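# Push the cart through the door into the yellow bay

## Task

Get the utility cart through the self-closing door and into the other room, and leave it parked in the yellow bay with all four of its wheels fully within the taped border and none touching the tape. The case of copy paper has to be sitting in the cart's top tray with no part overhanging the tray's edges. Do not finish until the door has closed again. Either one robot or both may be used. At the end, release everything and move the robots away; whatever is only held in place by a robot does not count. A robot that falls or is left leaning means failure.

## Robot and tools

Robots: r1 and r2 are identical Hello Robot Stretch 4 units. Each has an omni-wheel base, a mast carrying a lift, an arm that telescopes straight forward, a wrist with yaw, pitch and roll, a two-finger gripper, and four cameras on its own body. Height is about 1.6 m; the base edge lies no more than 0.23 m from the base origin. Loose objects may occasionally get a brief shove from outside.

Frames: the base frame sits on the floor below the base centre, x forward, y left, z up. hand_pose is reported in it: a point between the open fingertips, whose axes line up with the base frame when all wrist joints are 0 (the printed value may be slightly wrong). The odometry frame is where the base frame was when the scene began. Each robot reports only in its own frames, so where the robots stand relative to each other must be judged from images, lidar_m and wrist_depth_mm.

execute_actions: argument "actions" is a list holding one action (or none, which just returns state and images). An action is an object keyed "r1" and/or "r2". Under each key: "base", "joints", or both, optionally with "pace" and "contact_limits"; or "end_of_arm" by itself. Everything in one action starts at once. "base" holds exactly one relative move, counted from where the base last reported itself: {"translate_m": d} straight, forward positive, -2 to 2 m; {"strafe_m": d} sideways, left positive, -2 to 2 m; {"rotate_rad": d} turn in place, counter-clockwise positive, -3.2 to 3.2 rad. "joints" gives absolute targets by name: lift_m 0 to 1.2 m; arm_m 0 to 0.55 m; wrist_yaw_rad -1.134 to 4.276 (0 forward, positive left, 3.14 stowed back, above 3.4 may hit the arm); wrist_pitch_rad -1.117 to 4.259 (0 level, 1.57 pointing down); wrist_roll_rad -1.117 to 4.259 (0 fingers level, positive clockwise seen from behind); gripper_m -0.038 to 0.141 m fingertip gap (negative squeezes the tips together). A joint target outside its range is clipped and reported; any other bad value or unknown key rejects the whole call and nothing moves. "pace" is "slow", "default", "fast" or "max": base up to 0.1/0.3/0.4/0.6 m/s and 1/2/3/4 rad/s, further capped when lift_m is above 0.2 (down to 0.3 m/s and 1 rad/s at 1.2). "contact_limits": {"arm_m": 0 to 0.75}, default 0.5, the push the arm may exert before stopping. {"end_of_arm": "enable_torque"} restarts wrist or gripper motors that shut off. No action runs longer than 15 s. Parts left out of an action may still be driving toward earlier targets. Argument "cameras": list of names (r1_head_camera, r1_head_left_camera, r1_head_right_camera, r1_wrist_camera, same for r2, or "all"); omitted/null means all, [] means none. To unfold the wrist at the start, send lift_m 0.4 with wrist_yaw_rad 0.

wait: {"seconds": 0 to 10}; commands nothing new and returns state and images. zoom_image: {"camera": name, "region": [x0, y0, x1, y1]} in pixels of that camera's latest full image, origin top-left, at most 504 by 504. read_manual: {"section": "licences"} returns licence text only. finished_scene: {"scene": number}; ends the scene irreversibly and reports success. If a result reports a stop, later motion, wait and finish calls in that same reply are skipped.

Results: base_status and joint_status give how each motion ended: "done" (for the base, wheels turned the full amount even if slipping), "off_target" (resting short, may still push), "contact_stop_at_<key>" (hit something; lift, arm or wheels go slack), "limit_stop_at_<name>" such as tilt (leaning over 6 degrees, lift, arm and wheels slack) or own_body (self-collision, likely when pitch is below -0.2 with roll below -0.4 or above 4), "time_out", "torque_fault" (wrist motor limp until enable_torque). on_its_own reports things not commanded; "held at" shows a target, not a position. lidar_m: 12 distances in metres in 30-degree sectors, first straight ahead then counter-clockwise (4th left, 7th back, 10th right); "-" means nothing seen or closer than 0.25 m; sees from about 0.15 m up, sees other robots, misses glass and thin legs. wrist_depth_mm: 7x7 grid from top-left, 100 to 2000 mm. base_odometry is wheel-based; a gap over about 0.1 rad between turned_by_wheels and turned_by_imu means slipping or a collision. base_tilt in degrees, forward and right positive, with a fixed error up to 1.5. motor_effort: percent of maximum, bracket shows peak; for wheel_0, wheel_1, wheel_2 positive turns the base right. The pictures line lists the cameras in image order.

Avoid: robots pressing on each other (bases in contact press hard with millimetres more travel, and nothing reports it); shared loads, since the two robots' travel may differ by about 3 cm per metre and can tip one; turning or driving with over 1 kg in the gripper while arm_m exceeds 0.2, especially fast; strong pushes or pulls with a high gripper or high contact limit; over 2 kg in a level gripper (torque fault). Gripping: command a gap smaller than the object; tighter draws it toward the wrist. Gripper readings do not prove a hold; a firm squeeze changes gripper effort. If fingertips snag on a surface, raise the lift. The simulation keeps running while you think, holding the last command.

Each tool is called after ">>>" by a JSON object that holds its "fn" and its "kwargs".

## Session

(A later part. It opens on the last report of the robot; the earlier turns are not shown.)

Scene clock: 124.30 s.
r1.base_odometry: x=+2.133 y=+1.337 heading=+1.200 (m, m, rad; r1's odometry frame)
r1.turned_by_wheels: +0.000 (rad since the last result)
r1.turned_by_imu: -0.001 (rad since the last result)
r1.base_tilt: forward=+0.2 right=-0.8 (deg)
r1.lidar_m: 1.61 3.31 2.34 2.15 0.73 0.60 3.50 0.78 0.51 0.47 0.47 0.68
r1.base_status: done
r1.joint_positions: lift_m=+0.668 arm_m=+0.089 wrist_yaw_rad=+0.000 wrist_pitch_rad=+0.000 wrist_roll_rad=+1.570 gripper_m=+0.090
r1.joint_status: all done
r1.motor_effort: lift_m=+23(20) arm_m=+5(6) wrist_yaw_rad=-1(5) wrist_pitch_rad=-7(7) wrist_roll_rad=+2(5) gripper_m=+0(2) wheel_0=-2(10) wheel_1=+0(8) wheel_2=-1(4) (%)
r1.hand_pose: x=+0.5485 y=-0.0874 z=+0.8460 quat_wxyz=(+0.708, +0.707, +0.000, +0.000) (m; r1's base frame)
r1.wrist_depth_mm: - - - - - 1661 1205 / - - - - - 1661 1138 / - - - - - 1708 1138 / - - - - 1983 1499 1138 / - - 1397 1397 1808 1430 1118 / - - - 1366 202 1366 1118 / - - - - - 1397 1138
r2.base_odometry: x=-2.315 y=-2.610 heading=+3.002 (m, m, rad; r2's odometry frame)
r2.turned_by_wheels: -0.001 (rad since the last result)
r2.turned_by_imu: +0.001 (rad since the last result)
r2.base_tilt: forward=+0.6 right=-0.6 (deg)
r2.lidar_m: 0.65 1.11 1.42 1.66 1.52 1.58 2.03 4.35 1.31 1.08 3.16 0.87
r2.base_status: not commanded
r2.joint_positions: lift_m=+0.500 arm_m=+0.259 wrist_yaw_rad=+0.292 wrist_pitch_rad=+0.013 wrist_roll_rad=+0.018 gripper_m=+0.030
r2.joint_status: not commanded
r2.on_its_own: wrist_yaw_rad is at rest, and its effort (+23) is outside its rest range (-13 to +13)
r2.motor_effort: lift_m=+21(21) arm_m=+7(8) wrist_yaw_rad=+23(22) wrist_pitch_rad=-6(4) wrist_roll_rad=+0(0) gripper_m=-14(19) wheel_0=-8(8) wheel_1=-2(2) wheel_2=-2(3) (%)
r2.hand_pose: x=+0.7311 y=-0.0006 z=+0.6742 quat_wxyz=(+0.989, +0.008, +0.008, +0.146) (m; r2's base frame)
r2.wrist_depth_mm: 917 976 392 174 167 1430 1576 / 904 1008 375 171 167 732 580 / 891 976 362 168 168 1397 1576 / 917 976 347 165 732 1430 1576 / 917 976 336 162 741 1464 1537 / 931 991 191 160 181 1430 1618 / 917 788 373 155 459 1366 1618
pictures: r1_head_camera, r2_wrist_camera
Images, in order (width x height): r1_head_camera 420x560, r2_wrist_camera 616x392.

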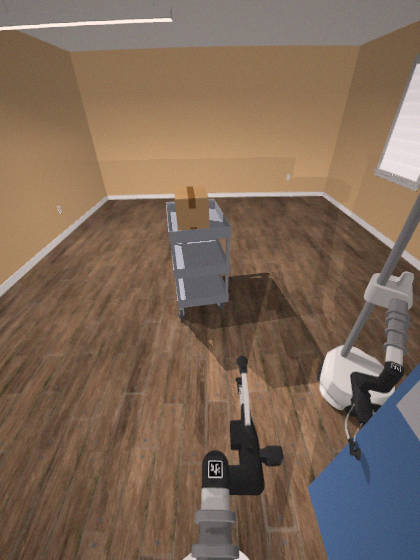

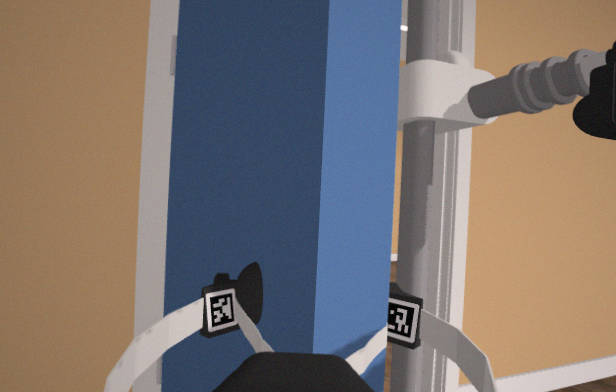

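>>> {"fn": "execute_actions", "kwargs": {"actions": [{"r1": {"base": {"translate_m": 0.75}}, "r2": {"joints": {"gripper_m": 0.005}}}], "cameras": []}}

>>> {"fn": "execute_actions", "kwargs": {"actions": [{"r1": {"base": {"strafe_m": 0.14}}}], "cameras": ["r1_head_camera", "r1_wrist_camera"]}}

Scene clock: 144.67 s.
r1.base_odometry: x=+2.404 y=+2.036 heading=+1.200 (m, m, rad; r1's odometry frame)
r1.turned_by_wheels: +0.000 (rad since the last result)
r1.turned_by_imu: +0.001 (rad since the last result)
r1.base_tilt: forward=+0.2 right=-0.7 (deg)
r1.lidar_m: 0.88 0.89 2.39 2.27 1.81 1.30 1.36 0.67 0.52 0.56 0.71 3.40
r1.base_status: done
r1.joint_positions: lift_m=+0.668 arm_m=+0.089 wrist_yaw_rad=+0.000 wrist_pitch_rad=+0.000 wrist_roll_rad=+1.570 gripper_m=+0.090
r1.joint_status: not commanded
r1.motor_effort: lift_m=+22(23) arm_m=+5(5) wrist_yaw_rad=-1(2) wrist_pitch_rad=-7(6) wrist_roll_rad=+1(2) gripper_m=-2(2) wheel_0=+2(5) wheel_1=+0(5) wheel_2=+2(8) (%)
r1.hand_pose: x=+0.5485 y=-0.0874 z=+0.8460 quat_wxyz=(+0.708, +0.707, +0.000, +0.000) (m; r1's base frame)
r1.wrist_depth_mm: - - - - - 1661 1205 / - - - - - 1756 1138 / - - - - - 1661 1138 / - - - - - 1464 1118 / - - - 627 1098 634 931 / - - 640 609 201 627 917 / - - 634 - 1160 603 931
r2.base_odometry: x=-2.315 y=-2.610 heading=+3.002 (m, m, rad; r2's odometry frame)
r2.turned_by_wheels: +0.000 (rad since the last result)
r2.turned_by_imu: +0.002 (rad since the last result)
r2.base_tilt: forward=+0.5 right=-0.8 (deg)
r2.lidar_m: 0.64 1.12 1.43 1.66 1.53 1.57 2.02 4.37 1.29 0.83 0.71 0.69
r2.base_status: not commanded
r2.joint_positions: lift_m=+0.500 arm_m=+0.259 wrist_yaw_rad=+0.296 wrist_pitch_rad=+0.013 wrist_roll_rad=+0.018 gripper_m=+0.005
r2.joint_status: all done
r2.motor_effort: lift_m=+21(21) arm_m=+7(7) wrist_yaw_rad=+9(22) wrist_pitch_rad=-6(6) wrist_roll_rad=-1(0) gripper_m=-24(23) wheel_0=-8(8) wheel_1=-2(2) wheel_2=-2(2) (%)
r2.hand_pose: x=+0.7311 y=+0.0006 z=+0.6742 quat_wxyz=(+0.989, +0.008, +0.008, +0.148) (m; r2's base frame)
r2.wrist_depth_mm: 891 976 415 179 165 1397 1537 / 917 991 392 176 165 1397 1537 / 904 976 377 172 166 1397 1537 / 917 976 366 170 166 1366 1618 / 904 976 351 167 166 1397 1537 / 931 976 190 164 179 1397 1576 / 946 854 389 154 179 1308 1537
pictures: none
No camera images: the call's "cameras" was empty. Leave "cameras" out to get every camera's image.

Scene clock: 146.33 s.
r1.base_odometry: x=+2.274 y=+2.087 heading=+1.200 (m, m, rad; r1's odometry frame)
r1.turned_by_wheels: +0.000 (rad since the last result)
r1.turned_by_imu: +0.000 (rad since the last result)
r1.base_tilt: forward=+0.2 right=-0.7 (deg)
r1.lidar_m: 0.86 3.13 2.24 2.12 1.79 1.31 1.25 0.86 0.66 0.68 0.87 3.58
r1.base_status: done
r1.joint_positions: lift_m=+0.668 arm_m=+0.089 wrist_yaw_rad=+0.000 wrist_pitch_rad=+0.000 wrist_roll_rad=+1.570 gripper_m=+0.090
r1.joint_status: not commanded
r1.motor_effort: lift_m=+22(22) arm_m=+5(5) wrist_yaw_rad=-1(0) wrist_pitch_rad=-8(7) wrist_roll_rad=+2(1) gripper_m=-4(2) wheel_0=-1(11) wheel_1=-2(8) wheel_2=+1(2) (%)
r1.hand_pose: x=+0.5485 y=-0.0874 z=+0.8460 quat_wxyz=(+0.708, +0.707, +0.000, +0.000) (m; r1's base frame)
r1.wrist_depth_mm: - - - - - 1661 1205 / - - - - - 1661 1160 / - - - 627 - 647 1098 / - - - 621 1229 627 946 / - - 640 603 1118 603 946 / - - 615 585 201 597 917 / - - - - - 574 931
r2.base_odometry: x=-2.315 y=-2.610 heading=+3.002 (m, m, rad; r2's odometry frame)
r2.turned_by_wheels: +0.000 (rad since the last result)
r2.turned_by_imu: +0.001 (rad since the last result)
r2.base_tilt: forward=+0.5 right=-0.8 (deg)
r2.lidar_m: 0.64 1.08 1.46 1.64 1.54 1.55 2.03 4.37 1.27 0.97 0.83 0.85
r2.base_status: not commanded
r2.joint_positions: lift_m=+0.500 arm_m=+0.259 wrist_yaw_rad=+0.296 wrist_pitch_rad=+0.013 wrist_roll_rad=+0.018 gripper_m=+0.005
r2.joint_status: not commanded
r2.motor_effort: lift_m=+21(21) arm_m=+7(7) wrist_yaw_rad=+10(11) wrist_pitch_rad=-4(6) wrist_roll_rad=-1(1) gripper_m=-23(24) wheel_0=-8(8) wheel_1=-2(2) wheel_2=-2(3) (%)
r2.hand_pose: x=+0.7311 y=+0.0006 z=+0.6742 quat_wxyz=(+0.989, +0.008, +0.008, +0.148) (m; r2's base frame)
r2.wrist_depth_mm: 904 960 413 179 165 1366 1537 / 917 976 392 176 166 1397 1537 / 904 976 377 173 166 1397 1537 / 917 991 364 170 167 1397 1576 / 917 991 351 167 167 1430 1537 / 931 960 190 165 179 1397 1576 / 917 854 392 154 179 1366 1576
pictures: r1_head_camera, r1_wrist_camera
Images, in order (width x height): r1_head_camera 420x560, r1_wrist_camera 616x392.

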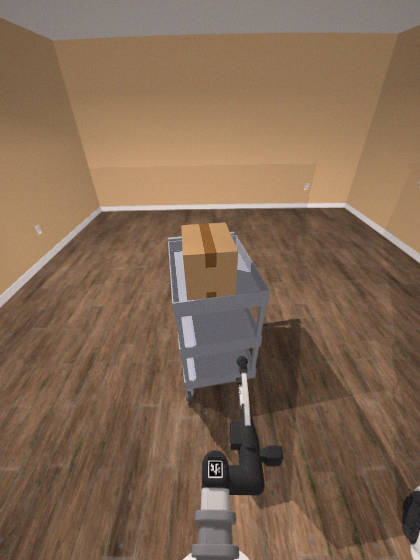

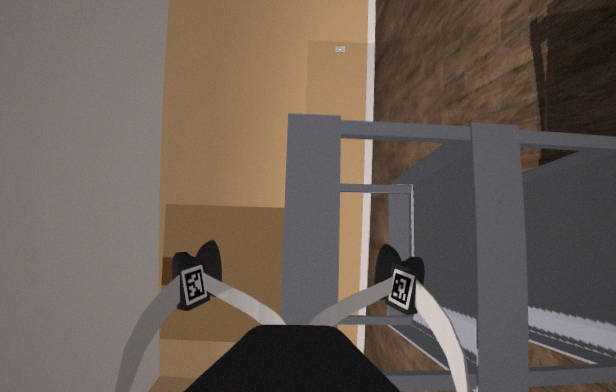

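>>> {"fn": "zoom_image", "kwargs": {"camera": "r1_head_camera", "region": [130, 200, 310, 410]}}

Region (130, 200, 310, 410) of r1_head_camera's 420x560 image, scaled by 2.400, with more detail than that image has; it fills the left 432 columns of this view, and the rest is white.

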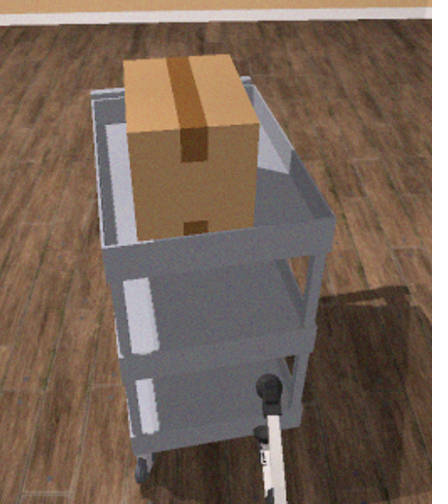

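>>> {"fn": "execute_actions", "kwargs": {"actions": [{"r1": {"base": {"strafe_m": 0.06}, "joints": {"lift_m": 0.37, "gripper_m": 0.14}}}], "cameras": []}}

>>> {"fn": "execute_actions", "kwargs": {"actions": [{"r1": {"base": {"translate_m": 0.3}}}], "cameras": ["r1_head_camera", "r1_wrist_camera"]}}

Scene clock: 168.40 s.
r1.base_odometry: x=+2.218 y=+2.108 heading=+1.200 (m, m, rad; r1's odometry frame)
r1.turned_by_wheels: +0.000 (rad since the last result)
r1.turned_by_imu: -0.001 (rad since the last result)
r1.base_tilt: forward=+0.2 right=-1.0 (deg)
r1.lidar_m: 0.84 3.04 2.15 2.08 1.80 1.31 1.24 0.96 0.72 0.72 0.95 0.95
r1.base_status: done
r1.joint_positions: lift_m=+0.370 arm_m=+0.089 wrist_yaw_rad=+0.000 wrist_pitch_rad=+0.000 wrist_roll_rad=+1.570 gripper_m=+0.140
r1.joint_status: all done
r1.motor_effort: lift_m=+15(21) arm_m=+5(5) wrist_yaw_rad=+0(0) wrist_pitch_rad=-6(8) wrist_roll_rad=+1(1) gripper_m=-5(3) wheel_0=-1(9) wheel_1=-1(10) wheel_2=+1(0) (%)
r1.hand_pose: x=+0.5485 y=-0.0874 z=+0.5486 quat_wxyz=(+0.708, +0.707, +0.000, +0.000) (m; r1's base frame)
r1.wrist_depth_mm: - - - - - 1078 768 / - - - 634 1661 946 759 / - 609 1160 615 - 759 699 / 615 591 1098 603 1182 778 699 / 609 574 1118 585 - 591 715 / - 554 820 574 1397 580 654 / - - - - 569 574 715
r2.base_odometry: x=-2.315 y=-2.610 heading=+3.002 (m, m, rad; r2's odometry frame)
r2.turned_by_wheels: +0.000 (rad since the last result)
r2.turned_by_imu: +0.002 (rad since the last result)
r2.base_tilt: forward=+0.5 right=-0.7 (deg)
r2.lidar_m: 0.64 1.10 1.45 1.65 1.52 1.56 2.04 4.36 1.30 1.05 0.90 0.90
r2.base_status: not commanded
r2.joint_positions: lift_m=+0.500 arm_m=+0.259 wrist_yaw_rad=+0.296 wrist_pitch_rad=+0.013 wrist_roll_rad=+0.018 gripper_m=+0.005
r2.joint_status: not commanded
r2.motor_effort: lift_m=+21(21) arm_m=+7(7) wrist_yaw_rad=+10(11) wrist_pitch_rad=-6(5) wrist_roll_rad=+0(2) gripper_m=-25(23) wheel_0=-8(8) wheel_1=-2(2) wheel_2=-2(3) (%)
r2.hand_pose: x=+0.7311 y=+0.0006 z=+0.6742 quat_wxyz=(+0.989, +0.008, +0.008, +0.148) (m; r2's base frame)
r2.wrist_depth_mm: 904 976 413 179 165 1464 1499 / 917 991 394 176 165 1430 1537 / 917 976 379 173 166 1397 1618 / 917 976 364 170 166 1430 1499 / 931 991 351 167 167 1430 1576 / 931 960 189 164 178 1397 1576 / 917 866 392 154 179 1308 1537
pictures: none
No camera images: the call's "cameras" was empty. Leave "cameras" out to get every camera's image.

Scene clock: 170.87 s.
r1.base_odometry: x=+2.326 y=+2.388 heading=+1.200 (m, m, rad; r1's odometry frame)
r1.turned_by_wheels: +0.000 (rad since the last result)
r1.turned_by_imu: +0.000 (rad since the last result)
r1.base_tilt: forward=+0.1 right=-0.7 (deg)
r1.lidar_m: 0.56 3.00 2.18 2.07 2.15 1.62 1.55 0.93 0.86 0.89 2.74 0.62
r1.base_status: done
r1.joint_positions: lift_m=+0.370 arm_m=+0.089 wrist_yaw_rad=+0.000 wrist_pitch_rad=+0.000 wrist_roll_rad=+1.570 gripper_m=+0.140
r1.joint_status: not commanded
r1.motor_effort: lift_m=+15(15) arm_m=+5(5) wrist_yaw_rad=-1(0) wrist_pitch_rad=-6(7) wrist_roll_rad=+2(1) gripper_m=+1(2) wheel_0=+2(5) wheel_1=+1(4) wheel_2=+1(7) (%)
r1.hand_pose: x=+0.5485 y=-0.0874 z=+0.5486 quat_wxyz=(+0.708, +0.707, +0.000, +0.000) (m; r1's base frame)
r1.wrist_depth_mm: 319 359 - 320 324 334 340 / 322 488 - 315 315 1078 504 / 329 492 - 307 307 723 549 / 332 500 - 300 301 778 549 / 334 433 - 291 293 707 544 / 334 430 831 283 283 668 535 / 330 504 - - 282 691 535
r2.base_odometry: x=-2.315 y=-2.610 heading=+3.002 (m, m, rad; r2's odometry frame)
r2.turned_by_wheels: +0.000 (rad since the last result)
r2.turned_by_imu: +0.001 (rad since the last result)
r2.base_tilt: forward=+0.6 right=-0.7 (deg)
r2.lidar_m: 0.63 1.12 1.43 1.65 1.51 1.58 2.06 4.33 1.27 1.00 0.86 2.23
r2.base_status: not commanded
r2.joint_positions: lift_m=+0.500 arm_m=+0.259 wrist_yaw_rad=+0.296 wrist_pitch_rad=+0.013 wrist_roll_rad=+0.018 gripper_m=+0.005
r2.joint_status: not commanded
r2.motor_effort: lift_m=+21(21) arm_m=+7(7) wrist_yaw_rad=+11(13) wrist_pitch_rad=-6(7) wrist_roll_rad=+1(1) gripper_m=-23(25) wheel_0=-8(8) wheel_1=-2(2) wheel_2=-2(2) (%)
r2.hand_pose: x=+0.7311 y=+0.0006 z=+0.6742 quat_wxyz=(+0.989, +0.008, +0.008, +0.148) (m; r2's base frame)
r2.wrist_depth_mm: 904 960 415 178 165 1430 1499 / 917 991 394 175 165 1397 1537 / 917 976 377 172 166 1397 1537 / 931 991 364 170 166 1397 1537 / 917 976 353 167 167 1397 1537 / 931 960 190 164 179 1397 1618 / 931 866 389 154 179 1366 1576
pictures: r1_head_camera, r1_wrist_camera
Images, in order (width x height): r1_head_camera 420x560, r1_wrist_camera 616x392.

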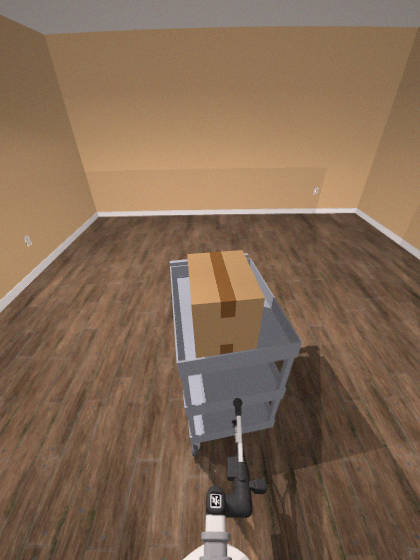

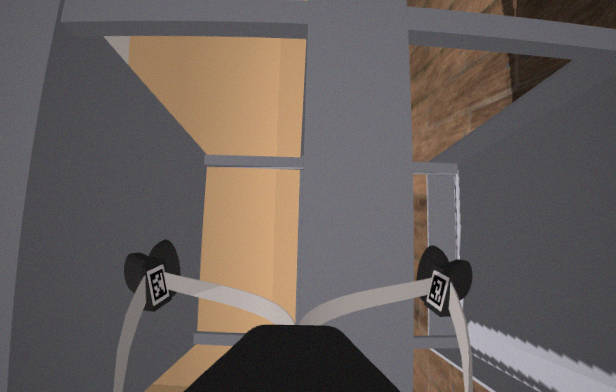

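>>> {"fn": "execute_actions", "kwargs": {"actions": [{"r1": {"joints": {"lift_m": 0.325}}}], "cameras": []}}

>>> {"fn": "execute_actions", "kwargs": {"actions": [{"r1": {"base": {"translate_m": 0.13}, "pace": "slow"}}], "cameras": ["r1_wrist_camera"]}}

>>> {"fn": "execute_actions", "kwargs": {"actions": [{"r1": {"joints": {"gripper_m": 0.03, "lift_m": 0.315}}}], "cameras": ["r1_wrist_camera"]}}

Scene clock: 183.47 s.
r1.base_odometry: x=+2.326 y=+2.388 heading=+1.200 (m, m, rad; r1's odometry frame)
r1.turned_by_wheels: +0.000 (rad since the last result)
r1.turned_by_imu: +0.000 (rad since the last result)
r1.base_tilt: forward=+0.2 right=-1.1 (deg)
r1.lidar_m: 0.55 3.03 2.19 2.07 2.16 1.62 1.53 0.94 0.86 0.87 2.74 0.63
r1.base_status: not commanded
r1.joint_positions: lift_m=+0.325 arm_m=+0.089 wrist_yaw_rad=+0.000 wrist_pitch_rad=+0.000 wrist_roll_rad=+1.570 gripper_m=+0.140
r1.joint_status: all done
r1.motor_effort: lift_m=+14(13) arm_m=+5(5) wrist_yaw_rad=-1(1) wrist_pitch_rad=-5(7) wrist_roll_rad=+3(2) gripper_m=-2(0) wheel_0=+2(2) wheel_1=+2(2) wheel_2=+1(1) (%)
r1.hand_pose: x=+0.5485 y=-0.0874 z=+0.5037 quat_wxyz=(+0.708, +0.707, +0.000, +0.000) (m; r1's base frame)
r1.wrist_depth_mm: 343 - 336 319 334 336 342 / 384 - - 315 1708 991 455 / 394 591 - 306 1537 654 488 / 397 591 - 297 1661 683 488 / 402 517 - 291 1863 634 480 / 399 521 854 283 891 591 477 / 399 603 - - 1336 615 473
r2.base_odometry: x=-2.315 y=-2.610 heading=+3.002 (m, m, rad; r2's odometry frame)
r2.turned_by_wheels: +0.000 (rad since the last result)
r2.turned_by_imu: +0.001 (rad since the last result)
r2.base_tilt: forward=+0.4 right=-0.8 (deg)
r2.lidar_m: 0.63 1.12 1.44 1.66 1.52 1.57 2.05 4.35 1.25 0.99 0.89 2.23
r2.base_status: not commanded
r2.joint_positions: lift_m=+0.500 arm_m=+0.259 wrist_yaw_rad=+0.296 wrist_pitch_rad=+0.013 wrist_roll_rad=+0.018 gripper_m=+0.005
r2.joint_status: not commanded
r2.motor_effort: lift_m=+21(21) arm_m=+7(7) wrist_yaw_rad=+11(10) wrist_pitch_rad=-6(5) wrist_roll_rad=-1(0) gripper_m=-24(24) wheel_0=-8(8) wheel_1=-2(2) wheel_2=-2(3) (%)
r2.hand_pose: x=+0.7311 y=+0.0006 z=+0.6742 quat_wxyz=(+0.989, +0.008, +0.008, +0.148) (m; r2's base frame)
r2.wrist_depth_mm: 904 976 415 179 165 1430 1537 / 917 976 392 175 166 1430 1576 / 917 991 379 172 166 1366 1537 / 931 991 364 170 166 1397 1537 / 917 976 351 167 167 1397 1537 / 917 976 190 164 179 1397 1576 / 931 854 392 154 179 1336 1576
pictures: none
No camera images: the call's "cameras" was empty. Leave "cameras" out to get every camera's image.

Scene clock: 186.03 s.
r1.base_odometry: x=+2.373 y=+2.509 heading=+1.200 (m, m, rad; r1's odometry frame)
r1.turned_by_wheels: +0.000 (rad since the last result)
r1.turned_by_imu: +0.000 (rad since the last result)
r1.base_tilt: forward=+0.1 right=-0.8 (deg)
r1.lidar_m: 0.42 0.44 2.19 2.09 2.15 1.76 1.68 1.01 0.94 0.90 2.70 0.48
r1.base_status: done
r1.joint_positions: lift_m=+0.325 arm_m=+0.089 wrist_yaw_rad=-0.007 wrist_pitch_rad=+0.000 wrist_roll_rad=+1.570 gripper_m=+0.140
r1.joint_status: not commanded
r1.on_its_own: wrist_yaw_rad is at rest, and its effort (+19) is outside its rest range (-13 to +13)
r1.motor_effort: lift_m=+15(14) arm_m=+5(5) wrist_yaw_rad=+19(19) wrist_pitch_rad=-8(9) wrist_roll_rad=+1(2) gripper_m=+2(0) wheel_0=+3(4) wheel_1=+3(4) wheel_2=-7(8) (%)
r1.hand_pose: x=+0.5479 y=-0.0894 z=+0.5035 quat_wxyz=(+0.707, +0.707, -0.002, -0.002) (m; r1's base frame)
r1.wrist_depth_mm: - - - 191 1366 991 707 / 389 - 187 186 1366 976 439 / 399 591 181 181 184 640 484 / 399 597 176 177 179 683 484 / 402 517 171 172 175 621 480 / 399 484 167 167 171 574 473 / 397 597 699 - 707 597 469
r2.base_odometry: x=-2.315 y=-2.610 heading=+3.002 (m, m, rad; r2's odometry frame)
r2.turned_by_wheels: +0.000 (rad since the last result)
r2.turned_by_imu: +0.001 (rad since the last result)
r2.base_tilt: forward=+0.5 right=-0.7 (deg)
r2.lidar_m: 0.63 1.12 1.45 1.64 1.53 1.57 2.08 4.36 1.28 0.97 0.92 2.26
r2.base_status: not commanded
r2.joint_positions: lift_m=+0.500 arm_m=+0.259 wrist_yaw_rad=+0.296 wrist_pitch_rad=+0.013 wrist_roll_rad=+0.018 gripper_m=+0.005
r2.joint_status: not commanded
r2.motor_effort: lift_m=+21(21) arm_m=+7(7) wrist_yaw_rad=+11(10) wrist_pitch_rad=-5(7) wrist_roll_rad=-1(1) gripper_m=-23(23) wheel_0=-8(8) wheel_1=-2(2) wheel_2=-3(2) (%)
r2.hand_pose: x=+0.7311 y=+0.0006 z=+0.6742 quat_wxyz=(+0.989, +0.008, +0.008, +0.148) (m; r2's base frame)
r2.wrist_depth_mm: 917 976 413 179 165 1397 1537 / 904 960 394 175 166 1397 1576 / 904 960 379 173 165 1397 1537 / 917 991 364 169 166 1397 1537 / 917 991 353 167 167 1397 1537 / 931 960 189 164 179 1430 1576 / 931 866 394 154 179 1397 1576
pictures: r1_wrist_camera
Images, in order (width x height): r1_wrist_camera 616x392.

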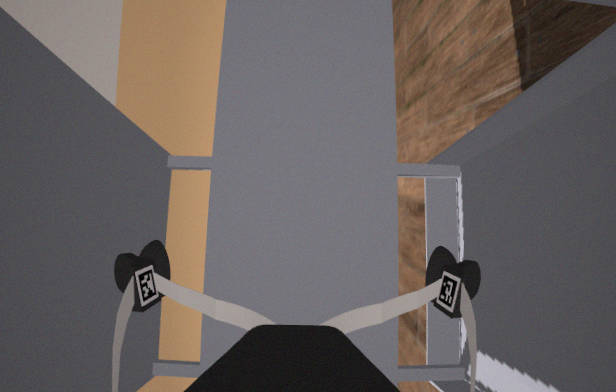

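Scene clock: 188.13 s.
r1.base_odometry: x=+2.374 y=+2.509 heading=+1.200 (m, m, rad; r1's odometry frame)
r1.turned_by_wheels: +0.000 (rad since the last result)
r1.turned_by_imu: +0.000 (rad since the last result)
r1.base_tilt: forward=-0.1 right=-1.0 (deg)
r1.lidar_m: 0.44 0.42 2.16 2.07 2.15 1.75 1.67 1.00 0.93 0.90 2.75 0.48
r1.base_status: not commanded
r1.joint_positions: lift_m=+0.315 arm_m=+0.090 wrist_yaw_rad=+0.000 wrist_pitch_rad=-0.005 wrist_roll_rad=+1.570 gripper_m=+0.030
r1.joint_status: all done
r1.motor_effort: lift_m=+13(17) arm_m=+3(5) wrist_yaw_rad=+1(19) wrist_pitch_rad=+7(20) wrist_roll_rad=+0(0) gripper_m=-23(20) wheel_0=-1(3) wheel_1=+0(3) wheel_2=+1(7) (%)
r1.hand_pose: x=+0.5490 y=-0.0876 z=+0.4951 quat_wxyz=(+0.707, +0.707, -0.002, +0.002) (m; r1's base frame)
r1.wrist_depth_mm: - - 182 181 1430 976 715 / 392 - 177 176 1397 1008 439 / 397 597 172 173 788 640 484 / 402 603 167 168 788 683 484 / 404 603 164 164 190 676 477 / 404 178 160 161 180 574 469 / 404 597 156 - 741 621 466
r2.base_odometry: x=-2.315 y=-2.610 heading=+3.002 (m, m, rad; r2's odometry frame)
r2.turned_by_wheels: +0.000 (rad since the last result)
r2.turned_by_imu: +0.001 (rad since the last result)
r2.base_tilt: forward=+0.6 right=-0.6 (deg)
r2.lidar_m: 0.62 1.10 1.45 1.66 1.52 1.58 2.03 4.34 1.29 0.92 0.90 2.23
r2.base_status: not commanded
r2.joint_positions: lift_m=+0.500 arm_m=+0.259 wrist_yaw_rad=+0.296 wrist_pitch_rad=+0.013 wrist_roll_rad=+0.018 gripper_m=+0.005
r2.joint_status: not commanded
r2.motor_effort: lift_m=+21(21) arm_m=+7(7) wrist_yaw_rad=+12(11) wrist_pitch_rad=-5(5) wrist_roll_rad=+1(1) gripper_m=-24(23) wheel_0=-8(8) wheel_1=-2(2) wheel_2=-2(2) (%)
r2.hand_pose: x=+0.7311 y=+0.0006 z=+0.6742 quat_wxyz=(+0.989, +0.008, +0.008, +0.148) (m; r2's base frame)
r2.wrist_depth_mm: 917 976 415 179 165 1397 1576 / 931 976 397 175 165 1430 1499 / 931 976 379 172 166 1397 1537 / 931 976 364 169 166 1430 1576 / 917 976 355 167 166 1397 1576 / 931 976 190 164 179 1366 1576 / 917 866 389 153 179 1366 1576
pictures: r1_wrist_camera
Images, in order (width x height): r1_wrist_camera 616x392.

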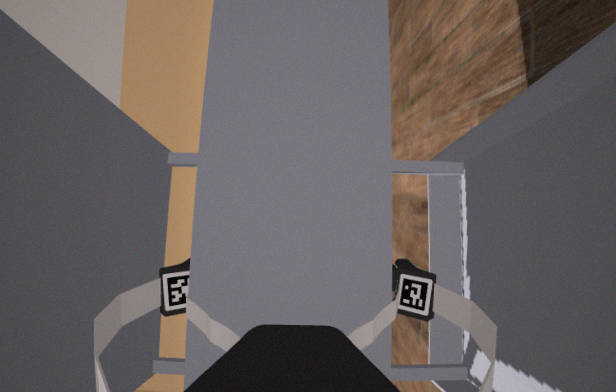

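>>> {"fn": "execute_actions", "kwargs": {"actions": [{"r1": {"base": {"translate_m": -0.4}}}], "cameras": []}}

>>> {"fn": "execute_actions", "kwargs": {"actions": [{"r1": {"base": {"strafe_m": -0.1}, "pace": "slow"}}], "cameras": ["r1_head_camera"]}}

Scene clock: 198.43 s.
r1.base_odometry: x=+2.229 y=+2.136 heading=+1.199 (m, m, rad; r1's odometry frame)
r1.turned_by_wheels: -0.001 (rad since the last result)
r1.turned_by_imu: -0.004 (rad since the last result)
r1.base_tilt: forward=+0.2 right=-0.8 (deg)
r1.lidar_m: 0.47 3.02 2.19 2.08 1.86 1.34 1.29 0.98 0.72 0.75 0.97 0.48
r1.base_status: done
r1.joint_positions: lift_m=+0.315 arm_m=+0.090 wrist_yaw_rad=-0.011 wrist_pitch_rad=-0.003 wrist_roll_rad=+1.567 gripper_m=+0.030
r1.joint_status: not commanded
r1.on_its_own: wrist_yaw_rad is at rest, and its effort (+31) is outside its rest range (-13 to +13)
r1.motor_effort: lift_m=+14(14) arm_m=-1(2) wrist_yaw_rad=+31(33) wrist_pitch_rad=+1(8) wrist_roll_rad=+9(9) gripper_m=-22(27) wheel_0=-9(9) wheel_1=-3(8) wheel_2=-6(17) (%)
r1.hand_pose: x=+0.5486 y=-0.0906 z=+0.4945 quat_wxyz=(+0.708, +0.706, -0.005, -0.003) (m; r1's base frame)
r1.wrist_depth_mm: 389 - 154 154 155 976 442 / 394 591 157 157 159 683 480 / 402 603 160 160 759 676 480 / 407 609 163 164 778 676 477 / 410 615 167 167 195 668 469 / 407 180 170 171 182 569 469 / 407 - 174 - 1464 525 469
r2.base_odometry: x=-2.315 y=-2.610 heading=+3.002 (m, m, rad; r2's odometry frame)
r2.turned_by_wheels: +0.000 (rad since the last result)
r2.turned_by_imu: +0.002 (rad since the last result)
r2.base_tilt: forward=+0.6 right=-0.7 (deg)
r2.lidar_m: 0.61 1.11 1.43 1.67 1.53 1.57 2.03 4.35 1.07 0.82 0.90 0.90
r2.base_status: not commanded
r2.joint_positions: lift_m=+0.500 arm_m=+0.259 wrist_yaw_rad=+0.296 wrist_pitch_rad=+0.013 wrist_roll_rad=+0.018 gripper_m=+0.005
r2.joint_status: not commanded
r2.motor_effort: lift_m=+21(21) arm_m=+6(7) wrist_yaw_rad=+10(11) wrist_pitch_rad=-7(5) wrist_roll_rad=-1(1) gripper_m=-25(26) wheel_0=-8(8) wheel_1=-2(2) wheel_2=-3(2) (%)
r2.hand_pose: x=+0.7311 y=+0.0006 z=+0.6742 quat_wxyz=(+0.989, +0.008, +0.008, +0.148) (m; r2's base frame)
r2.wrist_depth_mm: 917 960 413 179 165 1397 1499 / 917 960 397 175 165 1430 1499 / 917 976 377 173 166 1366 1499 / 917 960 366 170 166 1366 1537 / 904 991 353 167 167 1397 1537 / 931 960 189 165 178 1397 1576 / 931 866 389 154 179 1336 1576
pictures: none
No camera images: the call's "cameras" was empty. Leave "cameras" out to get every camera's image.

Scene clock: 200.60 s.
r1.base_odometry: x=+2.322 y=+2.100 heading=+1.200 (m, m, rad; r1's odometry frame)
r1.turned_by_wheels: +0.001 (rad since the last result)
r1.turned_by_imu: +0.002 (rad since the last result)
r1.base_tilt: forward=+0.1 right=-0.6 (deg)
r1.lidar_m: 0.46 0.50 2.28 2.17 1.86 1.33 1.30 0.84 0.63 0.66 0.85 0.48
r1.base_status: done
r1.joint_positions: lift_m=+0.315 arm_m=+0.090 wrist_yaw_rad=+0.006 wrist_pitch_rad=-0.004 wrist_roll_rad=+1.574 gripper_m=+0.030
r1.joint_status: not commanded
r1.on_its_own: wrist_yaw_rad is at rest, and its effort (-19) is outside its rest range (-13 to +13)
r1.motor_effort: lift_m=+14(14) arm_m=-1(1) wrist_yaw_rad=-19(46) wrist_pitch_rad=+3(5) wrist_roll_rad=-10(14) gripper_m=-17(25) wheel_0=+8(19) wheel_1=+3(7) wheel_2=+1(4) (%)
r1.hand_pose: x=+0.5501 y=-0.0856 z=+0.4947 quat_wxyz=(+0.706, +0.708, +0.001, +0.004) (m; r1's base frame)
r1.wrist_depth_mm: 404 - 164 164 1366 976 539 / 399 640 165 166 741 661 466 / 407 603 166 167 778 676 480 / 407 609 167 168 778 676 477 / 413 609 167 169 193 668 469 / 410 180 169 170 182 580 466 / 407 - 171 - 1499 559 462
r2.base_odometry: x=-2.315 y=-2.610 heading=+3.002 (m, m, rad; r2's odometry frame)
r2.turned_by_wheels: +0.000 (rad since the last result)
r2.turned_by_imu: +0.001 (rad since the last result)
r2.base_tilt: forward=+0.6 right=-0.9 (deg)
r2.lidar_m: 0.65 1.12 1.44 1.64 1.52 1.57 2.06 4.37 1.06 0.73 0.79 0.80
r2.base_status: not commanded
r2.joint_positions: lift_m=+0.500 arm_m=+0.259 wrist_yaw_rad=+0.296 wrist_pitch_rad=+0.013 wrist_roll_rad=+0.018 gripper_m=+0.005
r2.joint_status: not commanded
r2.motor_effort: lift_m=+21(21) arm_m=+7(7) wrist_yaw_rad=+11(11) wrist_pitch_rad=-6(7) wrist_roll_rad=+0(0) gripper_m=-23(24) wheel_0=-8(8) wheel_1=-2(2) wheel_2=-2(2) (%)
r2.hand_pose: x=+0.7311 y=+0.0006 z=+0.6742 quat_wxyz=(+0.989, +0.008, +0.008, +0.148) (m; r2's base frame)
r2.wrist_depth_mm: 917 991 413 179 165 1397 1576 / 917 976 394 176 165 1397 1576 / 917 976 379 173 165 1430 1537 / 917 991 366 170 166 1397 1576 / 917 1008 351 167 167 1397 1576 / 917 960 190 164 179 1430 1537 / 931 854 389 153 179 1366 1537
pictures: r1_head_camera
Images, in order (width x height): r1_head_camera 420x560.

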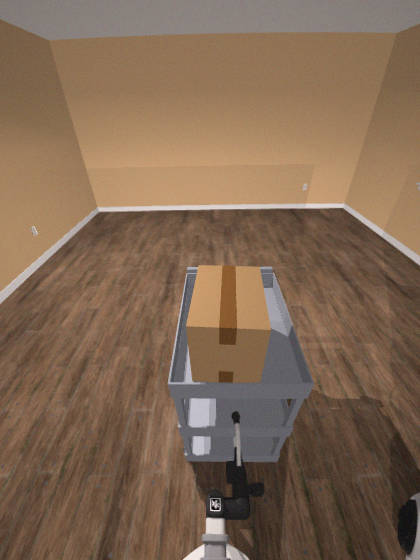

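>>> {"fn": "execute_actions", "kwargs": {"actions": [{"r1": {"base": {"strafe_m": -0.09}, "pace": "slow"}}], "cameras": []}}

>>> {"fn": "execute_actions", "kwargs": {"actions": [{"r1": {"base": {"translate_m": -0.6}}}], "cameras": ["r1_head_camera", "r1_head_right_camera"]}}

Scene clock: 213.33 s.
r1.base_odometry: x=+2.406 y=+2.067 heading=+1.201 (m, m, rad; r1's odometry frame)
r1.turned_by_wheels: +0.001 (rad since the last result)
r1.turned_by_imu: +0.001 (rad since the last result)
r1.base_tilt: forward=+0.1 right=-0.8 (deg)
r1.lidar_m: 0.44 0.45 2.39 2.27 1.83 1.30 1.35 0.70 0.55 0.60 0.74 0.50
r1.base_status: done
r1.joint_positions: lift_m=+0.315 arm_m=+0.090 wrist_yaw_rad=+0.005 wrist_pitch_rad=-0.004 wrist_roll_rad=+1.574 gripper_m=+0.030
r1.joint_status: not commanded
r1.on_its_own: wrist_yaw_rad is at rest, and its effort (-14) is outside its rest range (-13 to +13)
r1.motor_effort: lift_m=+14(14) arm_m=-1(1) wrist_yaw_rad=-14(29) wrist_pitch_rad=+5(5) wrist_roll_rad=-13(13) gripper_m=-20(17) wheel_0=+7(17) wheel_1=+3(1) wheel_2=-1(1) (%)
r1.hand_pose: x=+0.5500 y=-0.0861 z=+0.4947 quat_wxyz=(+0.706, +0.708, +0.000, +0.003) (m; r1's base frame)
r1.wrist_depth_mm: - - 181 182 1537 976 707 / 397 - 179 179 1537 976 436 / 407 609 176 178 1397 654 477 / 410 615 174 175 1537 676 477 / 410 621 172 173 788 668 473 / 410 180 169 170 183 574 466 / 404 609 167 - 1336 603 469
r2.base_odometry: x=-2.315 y=-2.610 heading=+3.002 (m, m, rad; r2's odometry frame)
r2.turned_by_wheels: +0.000 (rad since the last result)
r2.turned_by_imu: +0.002 (rad since the last result)
r2.base_tilt: forward=+0.5 right=-0.8 (deg)
r2.lidar_m: 0.62 1.10 1.42 1.65 1.53 1.55 2.04 4.35 0.97 0.70 0.68 0.72
r2.base_status: not commanded
r2.joint_positions: lift_m=+0.500 arm_m=+0.259 wrist_yaw_rad=+0.296 wrist_pitch_rad=+0.013 wrist_roll_rad=+0.018 gripper_m=+0.005
r2.joint_status: not commanded
r2.motor_effort: lift_m=+21(21) arm_m=+7(7) wrist_yaw_rad=+12(12) wrist_pitch_rad=-6(5) wrist_roll_rad=+1(0) gripper_m=-23(25) wheel_0=-8(8) wheel_1=-2(2) wheel_2=-3(2) (%)
r2.hand_pose: x=+0.7311 y=+0.0006 z=+0.6742 quat_wxyz=(+0.989, +0.008, +0.008, +0.148) (m; r2's base frame)
r2.wrist_depth_mm: 917 960 415 178 165 1397 1576 / 904 976 397 175 165 1397 1537 / 931 991 379 173 166 1366 1537 / 904 991 364 170 167 1397 1537 / 917 991 353 167 167 1366 1576 / 917 960 189 164 179 1430 1537 / 931 866 392 153 179 1336 1576
pictures: none
No camera images: the call's "cameras" was empty. Leave "cameras" out to get every camera's image.

Scene clock: 216.83 s.
r1.base_odometry: x=+2.188 y=+1.508 heading=+1.200 (m, m, rad; r1's odometry frame)
r1.turned_by_wheels: -0.001 (rad since the last result)
r1.turned_by_imu: -0.005 (rad since the last result)
r1.base_tilt: forward=+0.2 right=-0.8 (deg)
r1.lidar_m: 0.48 3.29 2.36 2.25 0.99 0.76 3.70 0.75 0.50 0.46 0.45 0.46
r1.base_status: done
r1.joint_positions: lift_m=+0.315 arm_m=+0.090 wrist_yaw_rad=-0.009 wrist_pitch_rad=-0.002 wrist_roll_rad=+1.564 gripper_m=+0.030
r1.joint_status: not commanded
r1.on_its_own: wrist_yaw_rad is at rest, and its effort (+26) is outside its rest range (-13 to +13); wrist_roll_rad is at rest, and its effort (+17) is outside its rest range (-13 to +13)
r1.motor_effort: lift_m=+16(16) arm_m=-1(1) wrist_yaw_rad=+26(34) wrist_pitch_rad=-4(13) wrist_roll_rad=+17(17) gripper_m=-17(28) wheel_0=-8(14) wheel_1=-2(8) wheel_2=-4(18) (%)
r1.hand_pose: x=+0.5488 y=-0.0901 z=+0.4939 quat_wxyz=(+0.709, +0.705, -0.004, -0.003) (m; r1's base frame)
r1.wrist_depth_mm: 389 574 140 140 141 627 492 / 397 591 146 146 150 683 480 / 404 609 153 153 156 676 477 / 407 615 160 161 798 676 473 / 413 621 168 169 213 668 469 / 410 179 176 177 184 535 459 / 424 - - - 1537 798 445
r2.base_odometry: x=-2.315 y=-2.610 heading=+3.002 (m, m, rad; r2's odometry frame)
r2.turned_by_wheels: +0.000 (rad since the last result)
r2.turned_by_imu: +0.001 (rad since the last result)
r2.base_tilt: forward=+0.5 right=-0.8 (deg)
r2.lidar_m: 0.63 1.12 1.43 1.64 1.52 1.57 2.04 4.36 4.44 0.45 0.45 0.51
r2.base_status: not commanded
r2.joint_positions: lift_m=+0.500 arm_m=+0.259 wrist_yaw_rad=+0.296 wrist_pitch_rad=+0.013 wrist_roll_rad=+0.018 gripper_m=+0.005
r2.joint_status: not commanded
r2.motor_effort: lift_m=+21(21) arm_m=+7(7) wrist_yaw_rad=+10(9) wrist_pitch_rad=-5(7) wrist_roll_rad=-1(2) gripper_m=-23(24) wheel_0=-8(8) wheel_1=-2(2) wheel_2=-2(2) (%)
r2.hand_pose: x=+0.7311 y=+0.0006 z=+0.6742 quat_wxyz=(+0.989, +0.008, +0.008, +0.148) (m; r2's base frame)
r2.wrist_depth_mm: 917 976 413 179 165 609 1537 / 931 991 392 175 166 1336 1576 / 931 991 377 173 166 1366 1576 / 917 991 364 170 166 621 1576 / 917 976 353 168 167 597 1537 / 917 960 190 164 179 544 549 / 917 854 389 154 179 535 1537
pictures: r1_head_camera, r1_head_right_camera
Images, in order (width x height): r1_head_camera 420x560, r1_head_right_camera 420x672.

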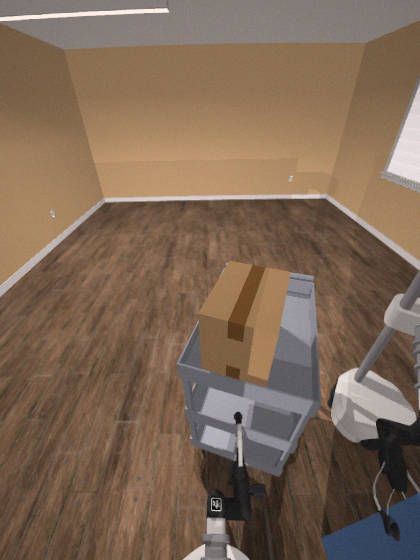

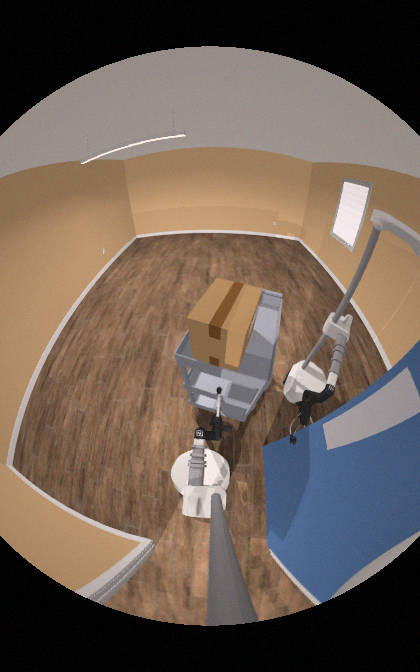

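>>> {"fn": "execute_actions", "kwargs": {"actions": [{"r1": {"joints": {"gripper_m": 0.14, "lift_m": 0.322}}}], "cameras": []}}

>>> {"fn": "execute_actions", "kwargs": {"actions": [{"r1": {"joints": {"wrist_yaw_rad": 0.25, "arm_m": 0.1}}}], "cameras": ["r1_wrist_camera", "r1_head_camera"]}}

Scene clock: 246.33 s.
r1.base_odometry: x=+2.188 y=+1.508 heading=+1.200 (m, m, rad; r1's odometry frame)
r1.turned_by_wheels: +0.001 (rad since the last result)
r1.turned_by_imu: +0.000 (rad since the last result)
r1.base_tilt: forward=+0.1 right=-0.8 (deg)
r1.lidar_m: 0.49 3.26 2.36 2.25 1.01 0.76 3.69 0.73 0.49 0.45 0.47 0.47
r1.base_status: not commanded
r1.joint_positions: lift_m=+0.322 arm_m=+0.090 wrist_yaw_rad=+0.000 wrist_pitch_rad=-0.001 wrist_roll_rad=+1.570 gripper_m=+0.140
r1.joint_status: all done
r1.motor_effort: lift_m=+23(25) arm_m=-1(1) wrist_yaw_rad=+0(32) wrist_pitch_rad=-5(19) wrist_roll_rad=+2(17) gripper_m=+0(19) wheel_0=-3(8) wheel_1=+1(2) wheel_2=-3(5) (%)
r1.hand_pose: x=+0.5496 y=-0.0875 z=+0.5001 quat_wxyz=(+0.708, +0.707, +0.000, +0.000) (m; r1's base frame)
r1.wrist_depth_mm: 384 574 149 149 150 668 492 / 392 585 156 155 157 683 484 / 399 591 164 163 167 676 488 / 402 603 173 172 809 676 484 / 402 521 182 181 218 621 477 / 404 525 193 187 197 549 469 / 415 - - - 1464 866 436
r2.base_odometry: x=-2.315 y=-2.610 heading=+3.002 (m, m, rad; r2's odometry frame)
r2.turned_by_wheels: +0.000 (rad since the last result)
r2.turned_by_imu: +0.002 (rad since the last result)
r2.base_tilt: forward=+0.5 right=-0.8 (deg)
r2.lidar_m: 0.65 1.09 1.44 1.67 1.53 1.56 2.02 4.35 4.45 0.43 0.44 0.53
r2.base_status: not commanded
r2.joint_positions: lift_m=+0.500 arm_m=+0.259 wrist_yaw_rad=+0.296 wrist_pitch_rad=+0.013 wrist_roll_rad=+0.018 gripper_m=+0.005
r2.joint_status: not commanded
r2.motor_effort: lift_m=+21(21) arm_m=+7(7) wrist_yaw_rad=+10(10) wrist_pitch_rad=-5(7) wrist_roll_rad=+0(0) gripper_m=-26(24) wheel_0=-8(8) wheel_1=-2(2) wheel_2=-2(2) (%)
r2.hand_pose: x=+0.7311 y=+0.0006 z=+0.6742 quat_wxyz=(+0.989, +0.008, +0.008, +0.148) (m; r2's base frame)
r2.wrist_depth_mm: 917 976 410 178 165 609 1499 / 931 946 397 176 165 1366 1576 / 904 991 377 173 165 1366 1537 / 917 991 364 170 166 627 1537 / 931 991 353 167 167 597 1537 / 917 976 190 164 179 544 554 / 904 854 389 154 179 539 1537
pictures: none
No camera images: the call's "cameras" was empty. Leave "cameras" out to get every camera's image.

Scene clock: 247.03 s.
r1.base_odometry: x=+2.188 y=+1.508 heading=+1.200 (m, m, rad; r1's odometry frame)
r1.turned_by_wheels: +0.000 (rad since the last result)
r1.turned_by_imu: +0.000 (rad since the last result)
r1.base_tilt: forward=+0.2 right=-1.0 (deg)
r1.lidar_m: 0.48 3.30 2.35 2.23 0.97 0.75 3.71 0.74 0.50 0.45 0.47 0.48
r1.base_status: not commanded
r1.joint_positions: lift_m=+0.322 arm_m=+0.099 wrist_yaw_rad=+0.249 wrist_pitch_rad=-0.001 wrist_roll_rad=+1.570 gripper_m=+0.140
r1.joint_status: all done
r1.motor_effort: lift_m=+23(23) arm_m=+5(6) wrist_yaw_rad=+1(6) wrist_pitch_rad=-5(5) wrist_roll_rad=+2(2) gripper_m=+0(0) wheel_0=-3(3) wheel_1=+0(0) wheel_2=-3(3) (%)
r1.hand_pose: x=+0.5711 y=-0.0135 z=+0.5001 quat_wxyz=(+0.702, +0.701, +0.088, +0.088) (m; r1's base frame)
r1.wrist_depth_mm: 387 530 117 118 118 661 492 / 394 591 126 127 127 683 484 / 399 597 138 139 141 668 484 / 402 - 152 152 156 591 484 / 404 - 172 168 204 891 442 / - - 190 181 202 831 407 / - - - - 1537 878 640
r2.base_odometry: x=-2.315 y=-2.610 heading=+3.002 (m, m, rad; r2's odometry frame)
r2.turned_by_wheels: +0.000 (rad since the last result)
r2.turned_by_imu: +0.000 (rad since the last result)
r2.base_tilt: forward=+0.6 right=-0.9 (deg)
r2.lidar_m: 0.64 1.11 1.46 1.64 1.53 1.57 2.04 4.35 4.43 0.46 0.45 0.54
r2.base_status: not commanded
r2.joint_positions: lift_m=+0.500 arm_m=+0.259 wrist_yaw_rad=+0.296 wrist_pitch_rad=+0.013 wrist_roll_rad=+0.018 gripper_m=+0.005
r2.joint_status: not commanded
r2.motor_effort: lift_m=+21(21) arm_m=+7(7) wrist_yaw_rad=+9(10) wrist_pitch_rad=-4(6) wrist_roll_rad=+0(1) gripper_m=-23(25) wheel_0=-8(8) wheel_1=-2(2) wheel_2=-3(2) (%)
r2.hand_pose: x=+0.7311 y=+0.0006 z=+0.6742 quat_wxyz=(+0.989, +0.008, +0.008, +0.148) (m; r2's base frame)
r2.wrist_depth_mm: 917 976 410 179 164 615 1576 / 917 976 394 176 165 1366 1576 / 917 976 377 173 166 1366 1576 / 917 991 364 170 167 621 1576 / 917 1008 351 167 167 591 1537 / 917 976 189 164 178 544 554 / 917 854 389 154 179 539 1537
pictures: r1_head_camera, r1_wrist_camera
Images, in order (width x height): r1_head_camera 420x560, r1_wrist_camera 616x392.

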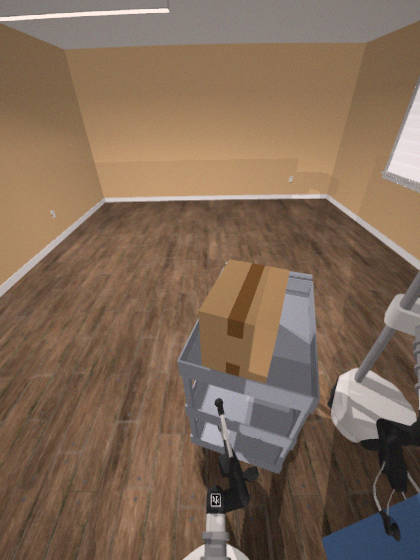

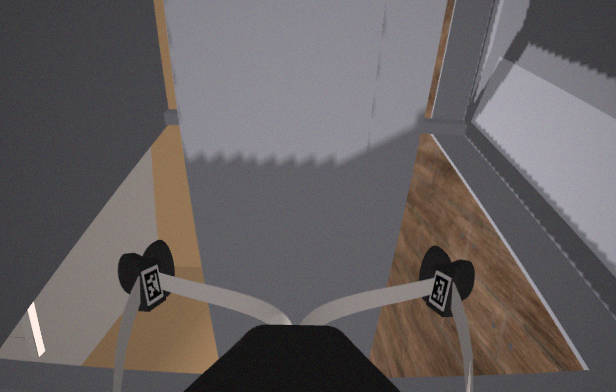

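>>> {"fn": "execute_actions", "kwargs": {"actions": [{"r1": {"joints": {"arm_m": 0.128}, "pace": "slow"}}], "cameras": []}}

>>> {"fn": "execute_actions", "kwargs": {"actions": [{"r1": {"joints": {"gripper_m": 0.035, "lift_m": 0.315}}}], "cameras": ["r1_wrist_camera"]}}

>>> {"fn": "execute_actions", "kwargs": {"actions": [{"r1": {"base": {"translate_m": -0.3}, "pace": "slow"}}], "cameras": ["r1_head_camera"]}}

Scene clock: 256.43 s.
r1.base_odometry: x=+2.188 y=+1.508 heading=+1.201 (m, m, rad; r1's odometry frame)
r1.turned_by_wheels: +0.001 (rad since the last result)
r1.turned_by_imu: +0.000 (rad since the last result)
r1.base_tilt: forward=+0.3 right=-0.8 (deg)
r1.lidar_m: 0.50 3.27 2.37 2.26 0.98 0.77 3.71 0.76 0.51 0.44 0.47 0.49
r1.base_status: not commanded
r1.joint_positions: lift_m=+0.322 arm_m=+0.127 wrist_yaw_rad=+0.250 wrist_pitch_rad=-0.001 wrist_roll_rad=+1.570 gripper_m=+0.140
r1.joint_status: all done
r1.motor_effort: lift_m=+23(23) arm_m=+7(9) wrist_yaw_rad=-1(6) wrist_pitch_rad=-4(6) wrist_roll_rad=+2(2) gripper_m=+1(1) wheel_0=+2(3) wheel_1=+2(2) wheel_2=-2(2) (%)
r1.hand_pose: x=+0.5988 y=-0.0132 z=+0.5002 quat_wxyz=(+0.702, +0.701, +0.088, +0.089) (m; r1's base frame)
r1.wrist_depth_mm: 389 500 109 109 109 634 492 / 394 544 118 118 118 683 484 / 402 597 129 129 130 640 480 / 404 - 143 143 146 597 473 / 407 - 160 160 168 842 439 / - - 177 172 193 831 399 / - - - - 1464 866 647
r2.base_odometry: x=-2.315 y=-2.610 heading=+3.002 (m, m, rad; r2's odometry frame)
r2.turned_by_wheels: +0.000 (rad since the last result)
r2.turned_by_imu: +0.001 (rad since the last result)
r2.base_tilt: forward=+0.4 right=-0.7 (deg)
r2.lidar_m: 0.61 1.11 1.43 1.66 1.52 1.55 2.05 4.36 4.44 0.44 0.45 0.51
r2.base_status: not commanded
r2.joint_positions: lift_m=+0.500 arm_m=+0.259 wrist_yaw_rad=+0.296 wrist_pitch_rad=+0.013 wrist_roll_rad=+0.018 gripper_m=+0.005
r2.joint_status: not commanded
r2.motor_effort: lift_m=+21(21) arm_m=+7(7) wrist_yaw_rad=+11(11) wrist_pitch_rad=-6(6) wrist_roll_rad=-1(0) gripper_m=-23(23) wheel_0=-8(8) wheel_1=-2(2) wheel_2=-3(2) (%)
r2.hand_pose: x=+0.7311 y=+0.0006 z=+0.6742 quat_wxyz=(+0.989, +0.008, +0.008, +0.148) (m; r2's base frame)
r2.wrist_depth_mm: 931 976 415 178 164 609 1537 / 917 960 392 176 166 1366 1537 / 904 976 379 173 166 1336 1537 / 931 991 364 170 166 621 1537 / 931 976 353 168 166 591 1537 / 931 960 189 164 179 539 554 / 931 866 392 153 179 539 1499
pictures: none
No camera images: the call's "cameras" was empty. Leave "cameras" out to get every camera's image.

Scene clock: 258.47 s.
r1.base_odometry: x=+2.188 y=+1.508 heading=+1.201 (m, m, rad; r1's odometry frame)
r1.turned_by_wheels: +0.000 (rad since the last result)
r1.turned_by_imu: +0.000 (rad since the last result)
r1.base_tilt: forward=+0.1 right=-1.0 (deg)
r1.lidar_m: 0.50 3.28 2.36 2.25 0.98 0.75 3.70 0.75 0.51 0.45 0.47 0.50
r1.base_status: not commanded
r1.joint_positions: lift_m=+0.315 arm_m=+0.127 wrist_yaw_rad=+0.255 wrist_pitch_rad=-0.002 wrist_roll_rad=+1.569 gripper_m=+0.035
r1.joint_status: all done
r1.on_its_own: wrist_yaw_rad is at rest, and its effort (-15) is outside its rest range (-13 to +13)
r1.motor_effort: lift_m=+14(22) arm_m=+4(8) wrist_yaw_rad=-15(14) wrist_pitch_rad=-4(13) wrist_roll_rad=+3(3) gripper_m=-24(23) wheel_0=+2(1) wheel_1=+2(2) wheel_2=+2(3) (%)
r1.hand_pose: x=+0.5996 y=-0.0119 z=+0.4941 quat_wxyz=(+0.702, +0.701, +0.089, +0.090) (m; r1's base frame)
r1.wrist_depth_mm: 392 286 104 104 104 654 484 / 399 484 112 113 113 676 480 / 407 521 123 124 126 627 473 / 407 - 137 136 143 591 473 / - - 153 152 189 946 433 / - 181 168 168 183 809 389 / - - - - 1576 854 668
r2.base_odometry: x=-2.315 y=-2.610 heading=+3.002 (m, m, rad; r2's odometry frame)
r2.turned_by_wheels: +0.000 (rad since the last result)
r2.turned_by_imu: +0.001 (rad since the last result)
r2.base_tilt: forward=+0.6 right=-0.6 (deg)
r2.lidar_m: 0.63 1.11 1.43 1.65 1.52 1.57 2.00 4.35 4.43 0.45 0.45 0.52
r2.base_status: not commanded
r2.joint_positions: lift_m=+0.500 arm_m=+0.259 wrist_yaw_rad=+0.296 wrist_pitch_rad=+0.013 wrist_roll_rad=+0.018 gripper_m=+0.005
r2.joint_status: not commanded
r2.motor_effort: lift_m=+21(21) arm_m=+7(7) wrist_yaw_rad=+11(9) wrist_pitch_rad=-6(5) wrist_roll_rad=+0(1) gripper_m=-24(23) wheel_0=-8(8) wheel_1=-2(2) wheel_2=-2(2) (%)
r2.hand_pose: x=+0.7311 y=+0.0006 z=+0.6742 quat_wxyz=(+0.989, +0.008, +0.008, +0.148) (m; r2's base frame)
r2.wrist_depth_mm: 917 976 415 179 165 609 1537 / 917 976 394 176 166 1336 1576 / 917 991 379 172 166 1336 1576 / 917 991 364 170 167 621 1537 / 917 991 351 167 167 603 1537 / 931 976 190 165 178 544 549 / 931 854 389 153 179 539 1537
pictures: r1_wrist_camera
Images, in order (width x height): r1_wrist_camera 616x392.

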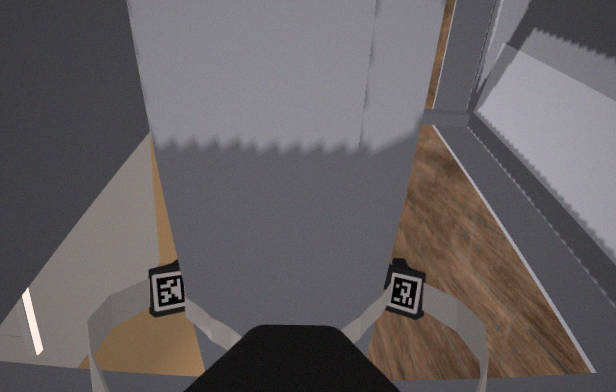

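Scene clock: 262.77 s.
r1.base_odometry: x=+2.080 y=+1.229 heading=+1.199 (m, m, rad; r1's odometry frame)
r1.turned_by_wheels: -0.002 (rad since the last result)
r1.turned_by_imu: -0.006 (rad since the last result)
r1.base_tilt: forward=+0.1 right=-0.9 (deg)
r1.lidar_m: 0.52 3.27 2.37 1.68 0.56 0.50 3.37 3.44 0.53 0.47 0.50 0.51
r1.base_status: done
r1.joint_positions: lift_m=+0.315 arm_m=+0.128 wrist_yaw_rad=+0.237 wrist_pitch_rad=-0.001 wrist_roll_rad=+1.568 gripper_m=+0.035
r1.joint_status: not commanded
r1.on_its_own: wrist_yaw_rad is at rest, and its effort (+38) is outside its rest range (-13 to +13)
r1.motor_effort: lift_m=+14(15) arm_m=+1(3) wrist_yaw_rad=+38(43) wrist_pitch_rad=-4(6) wrist_roll_rad=+8(8) gripper_m=-16(23) wheel_0=-12(17) wheel_1=-6(9) wheel_2=-3(13) (%)
r1.hand_pose: x=+0.5997 y=-0.0173 z=+0.4939 quat_wxyz=(+0.703, +0.701, +0.083, +0.084) (m; r1's base frame)
r1.wrist_depth_mm: 394 500 113 113 114 661 488 / 402 512 121 122 124 676 477 / 404 564 132 133 135 647 480 / 413 - 146 146 152 585 473 / - - 162 161 201 960 433 / - 181 177 177 186 831 392 / - - 264 - 1537 820 640
r2.base_odometry: x=-2.315 y=-2.610 heading=+3.002 (m, m, rad; r2's odometry frame)
r2.turned_by_wheels: +0.000 (rad since the last result)
r2.turned_by_imu: +0.001 (rad since the last result)
r2.base_tilt: forward=+0.5 right=-0.7 (deg)
r2.lidar_m: 0.64 1.12 1.46 1.62 1.52 1.57 2.02 4.36 4.45 3.40 0.34 0.39
r2.base_status: not commanded
r2.joint_positions: lift_m=+0.500 arm_m=+0.259 wrist_yaw_rad=+0.296 wrist_pitch_rad=+0.013 wrist_roll_rad=+0.018 gripper_m=+0.005
r2.joint_status: not commanded
r2.motor_effort: lift_m=+21(21) arm_m=+7(7) wrist_yaw_rad=+12(11) wrist_pitch_rad=-6(6) wrist_roll_rad=+1(0) gripper_m=-24(24) wheel_0=-8(8) wheel_1=-2(2) wheel_2=-2(3) (%)
r2.hand_pose: x=+0.7311 y=+0.0006 z=+0.6742 quat_wxyz=(+0.989, +0.008, +0.008, +0.148) (m; r2's base frame)
r2.wrist_depth_mm: 904 976 410 178 165 1430 244 / 931 976 397 176 166 1430 244 / 917 991 379 173 166 1366 258 / 917 991 366 170 166 1430 264 / 946 991 351 167 167 1366 260 / 917 960 190 164 179 723 260 / 946 854 389 153 179 271 259
pictures: r1_head_camera
Images, in order (width x height): r1_head_camera 420x560.

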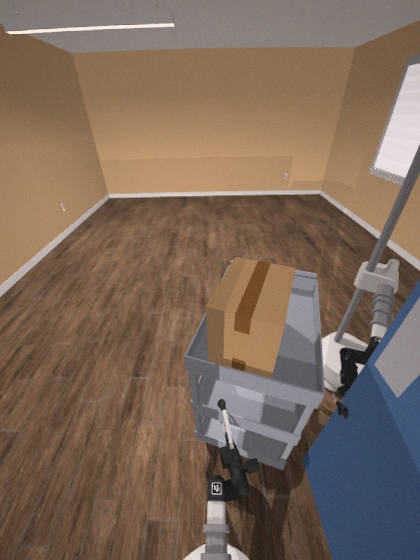

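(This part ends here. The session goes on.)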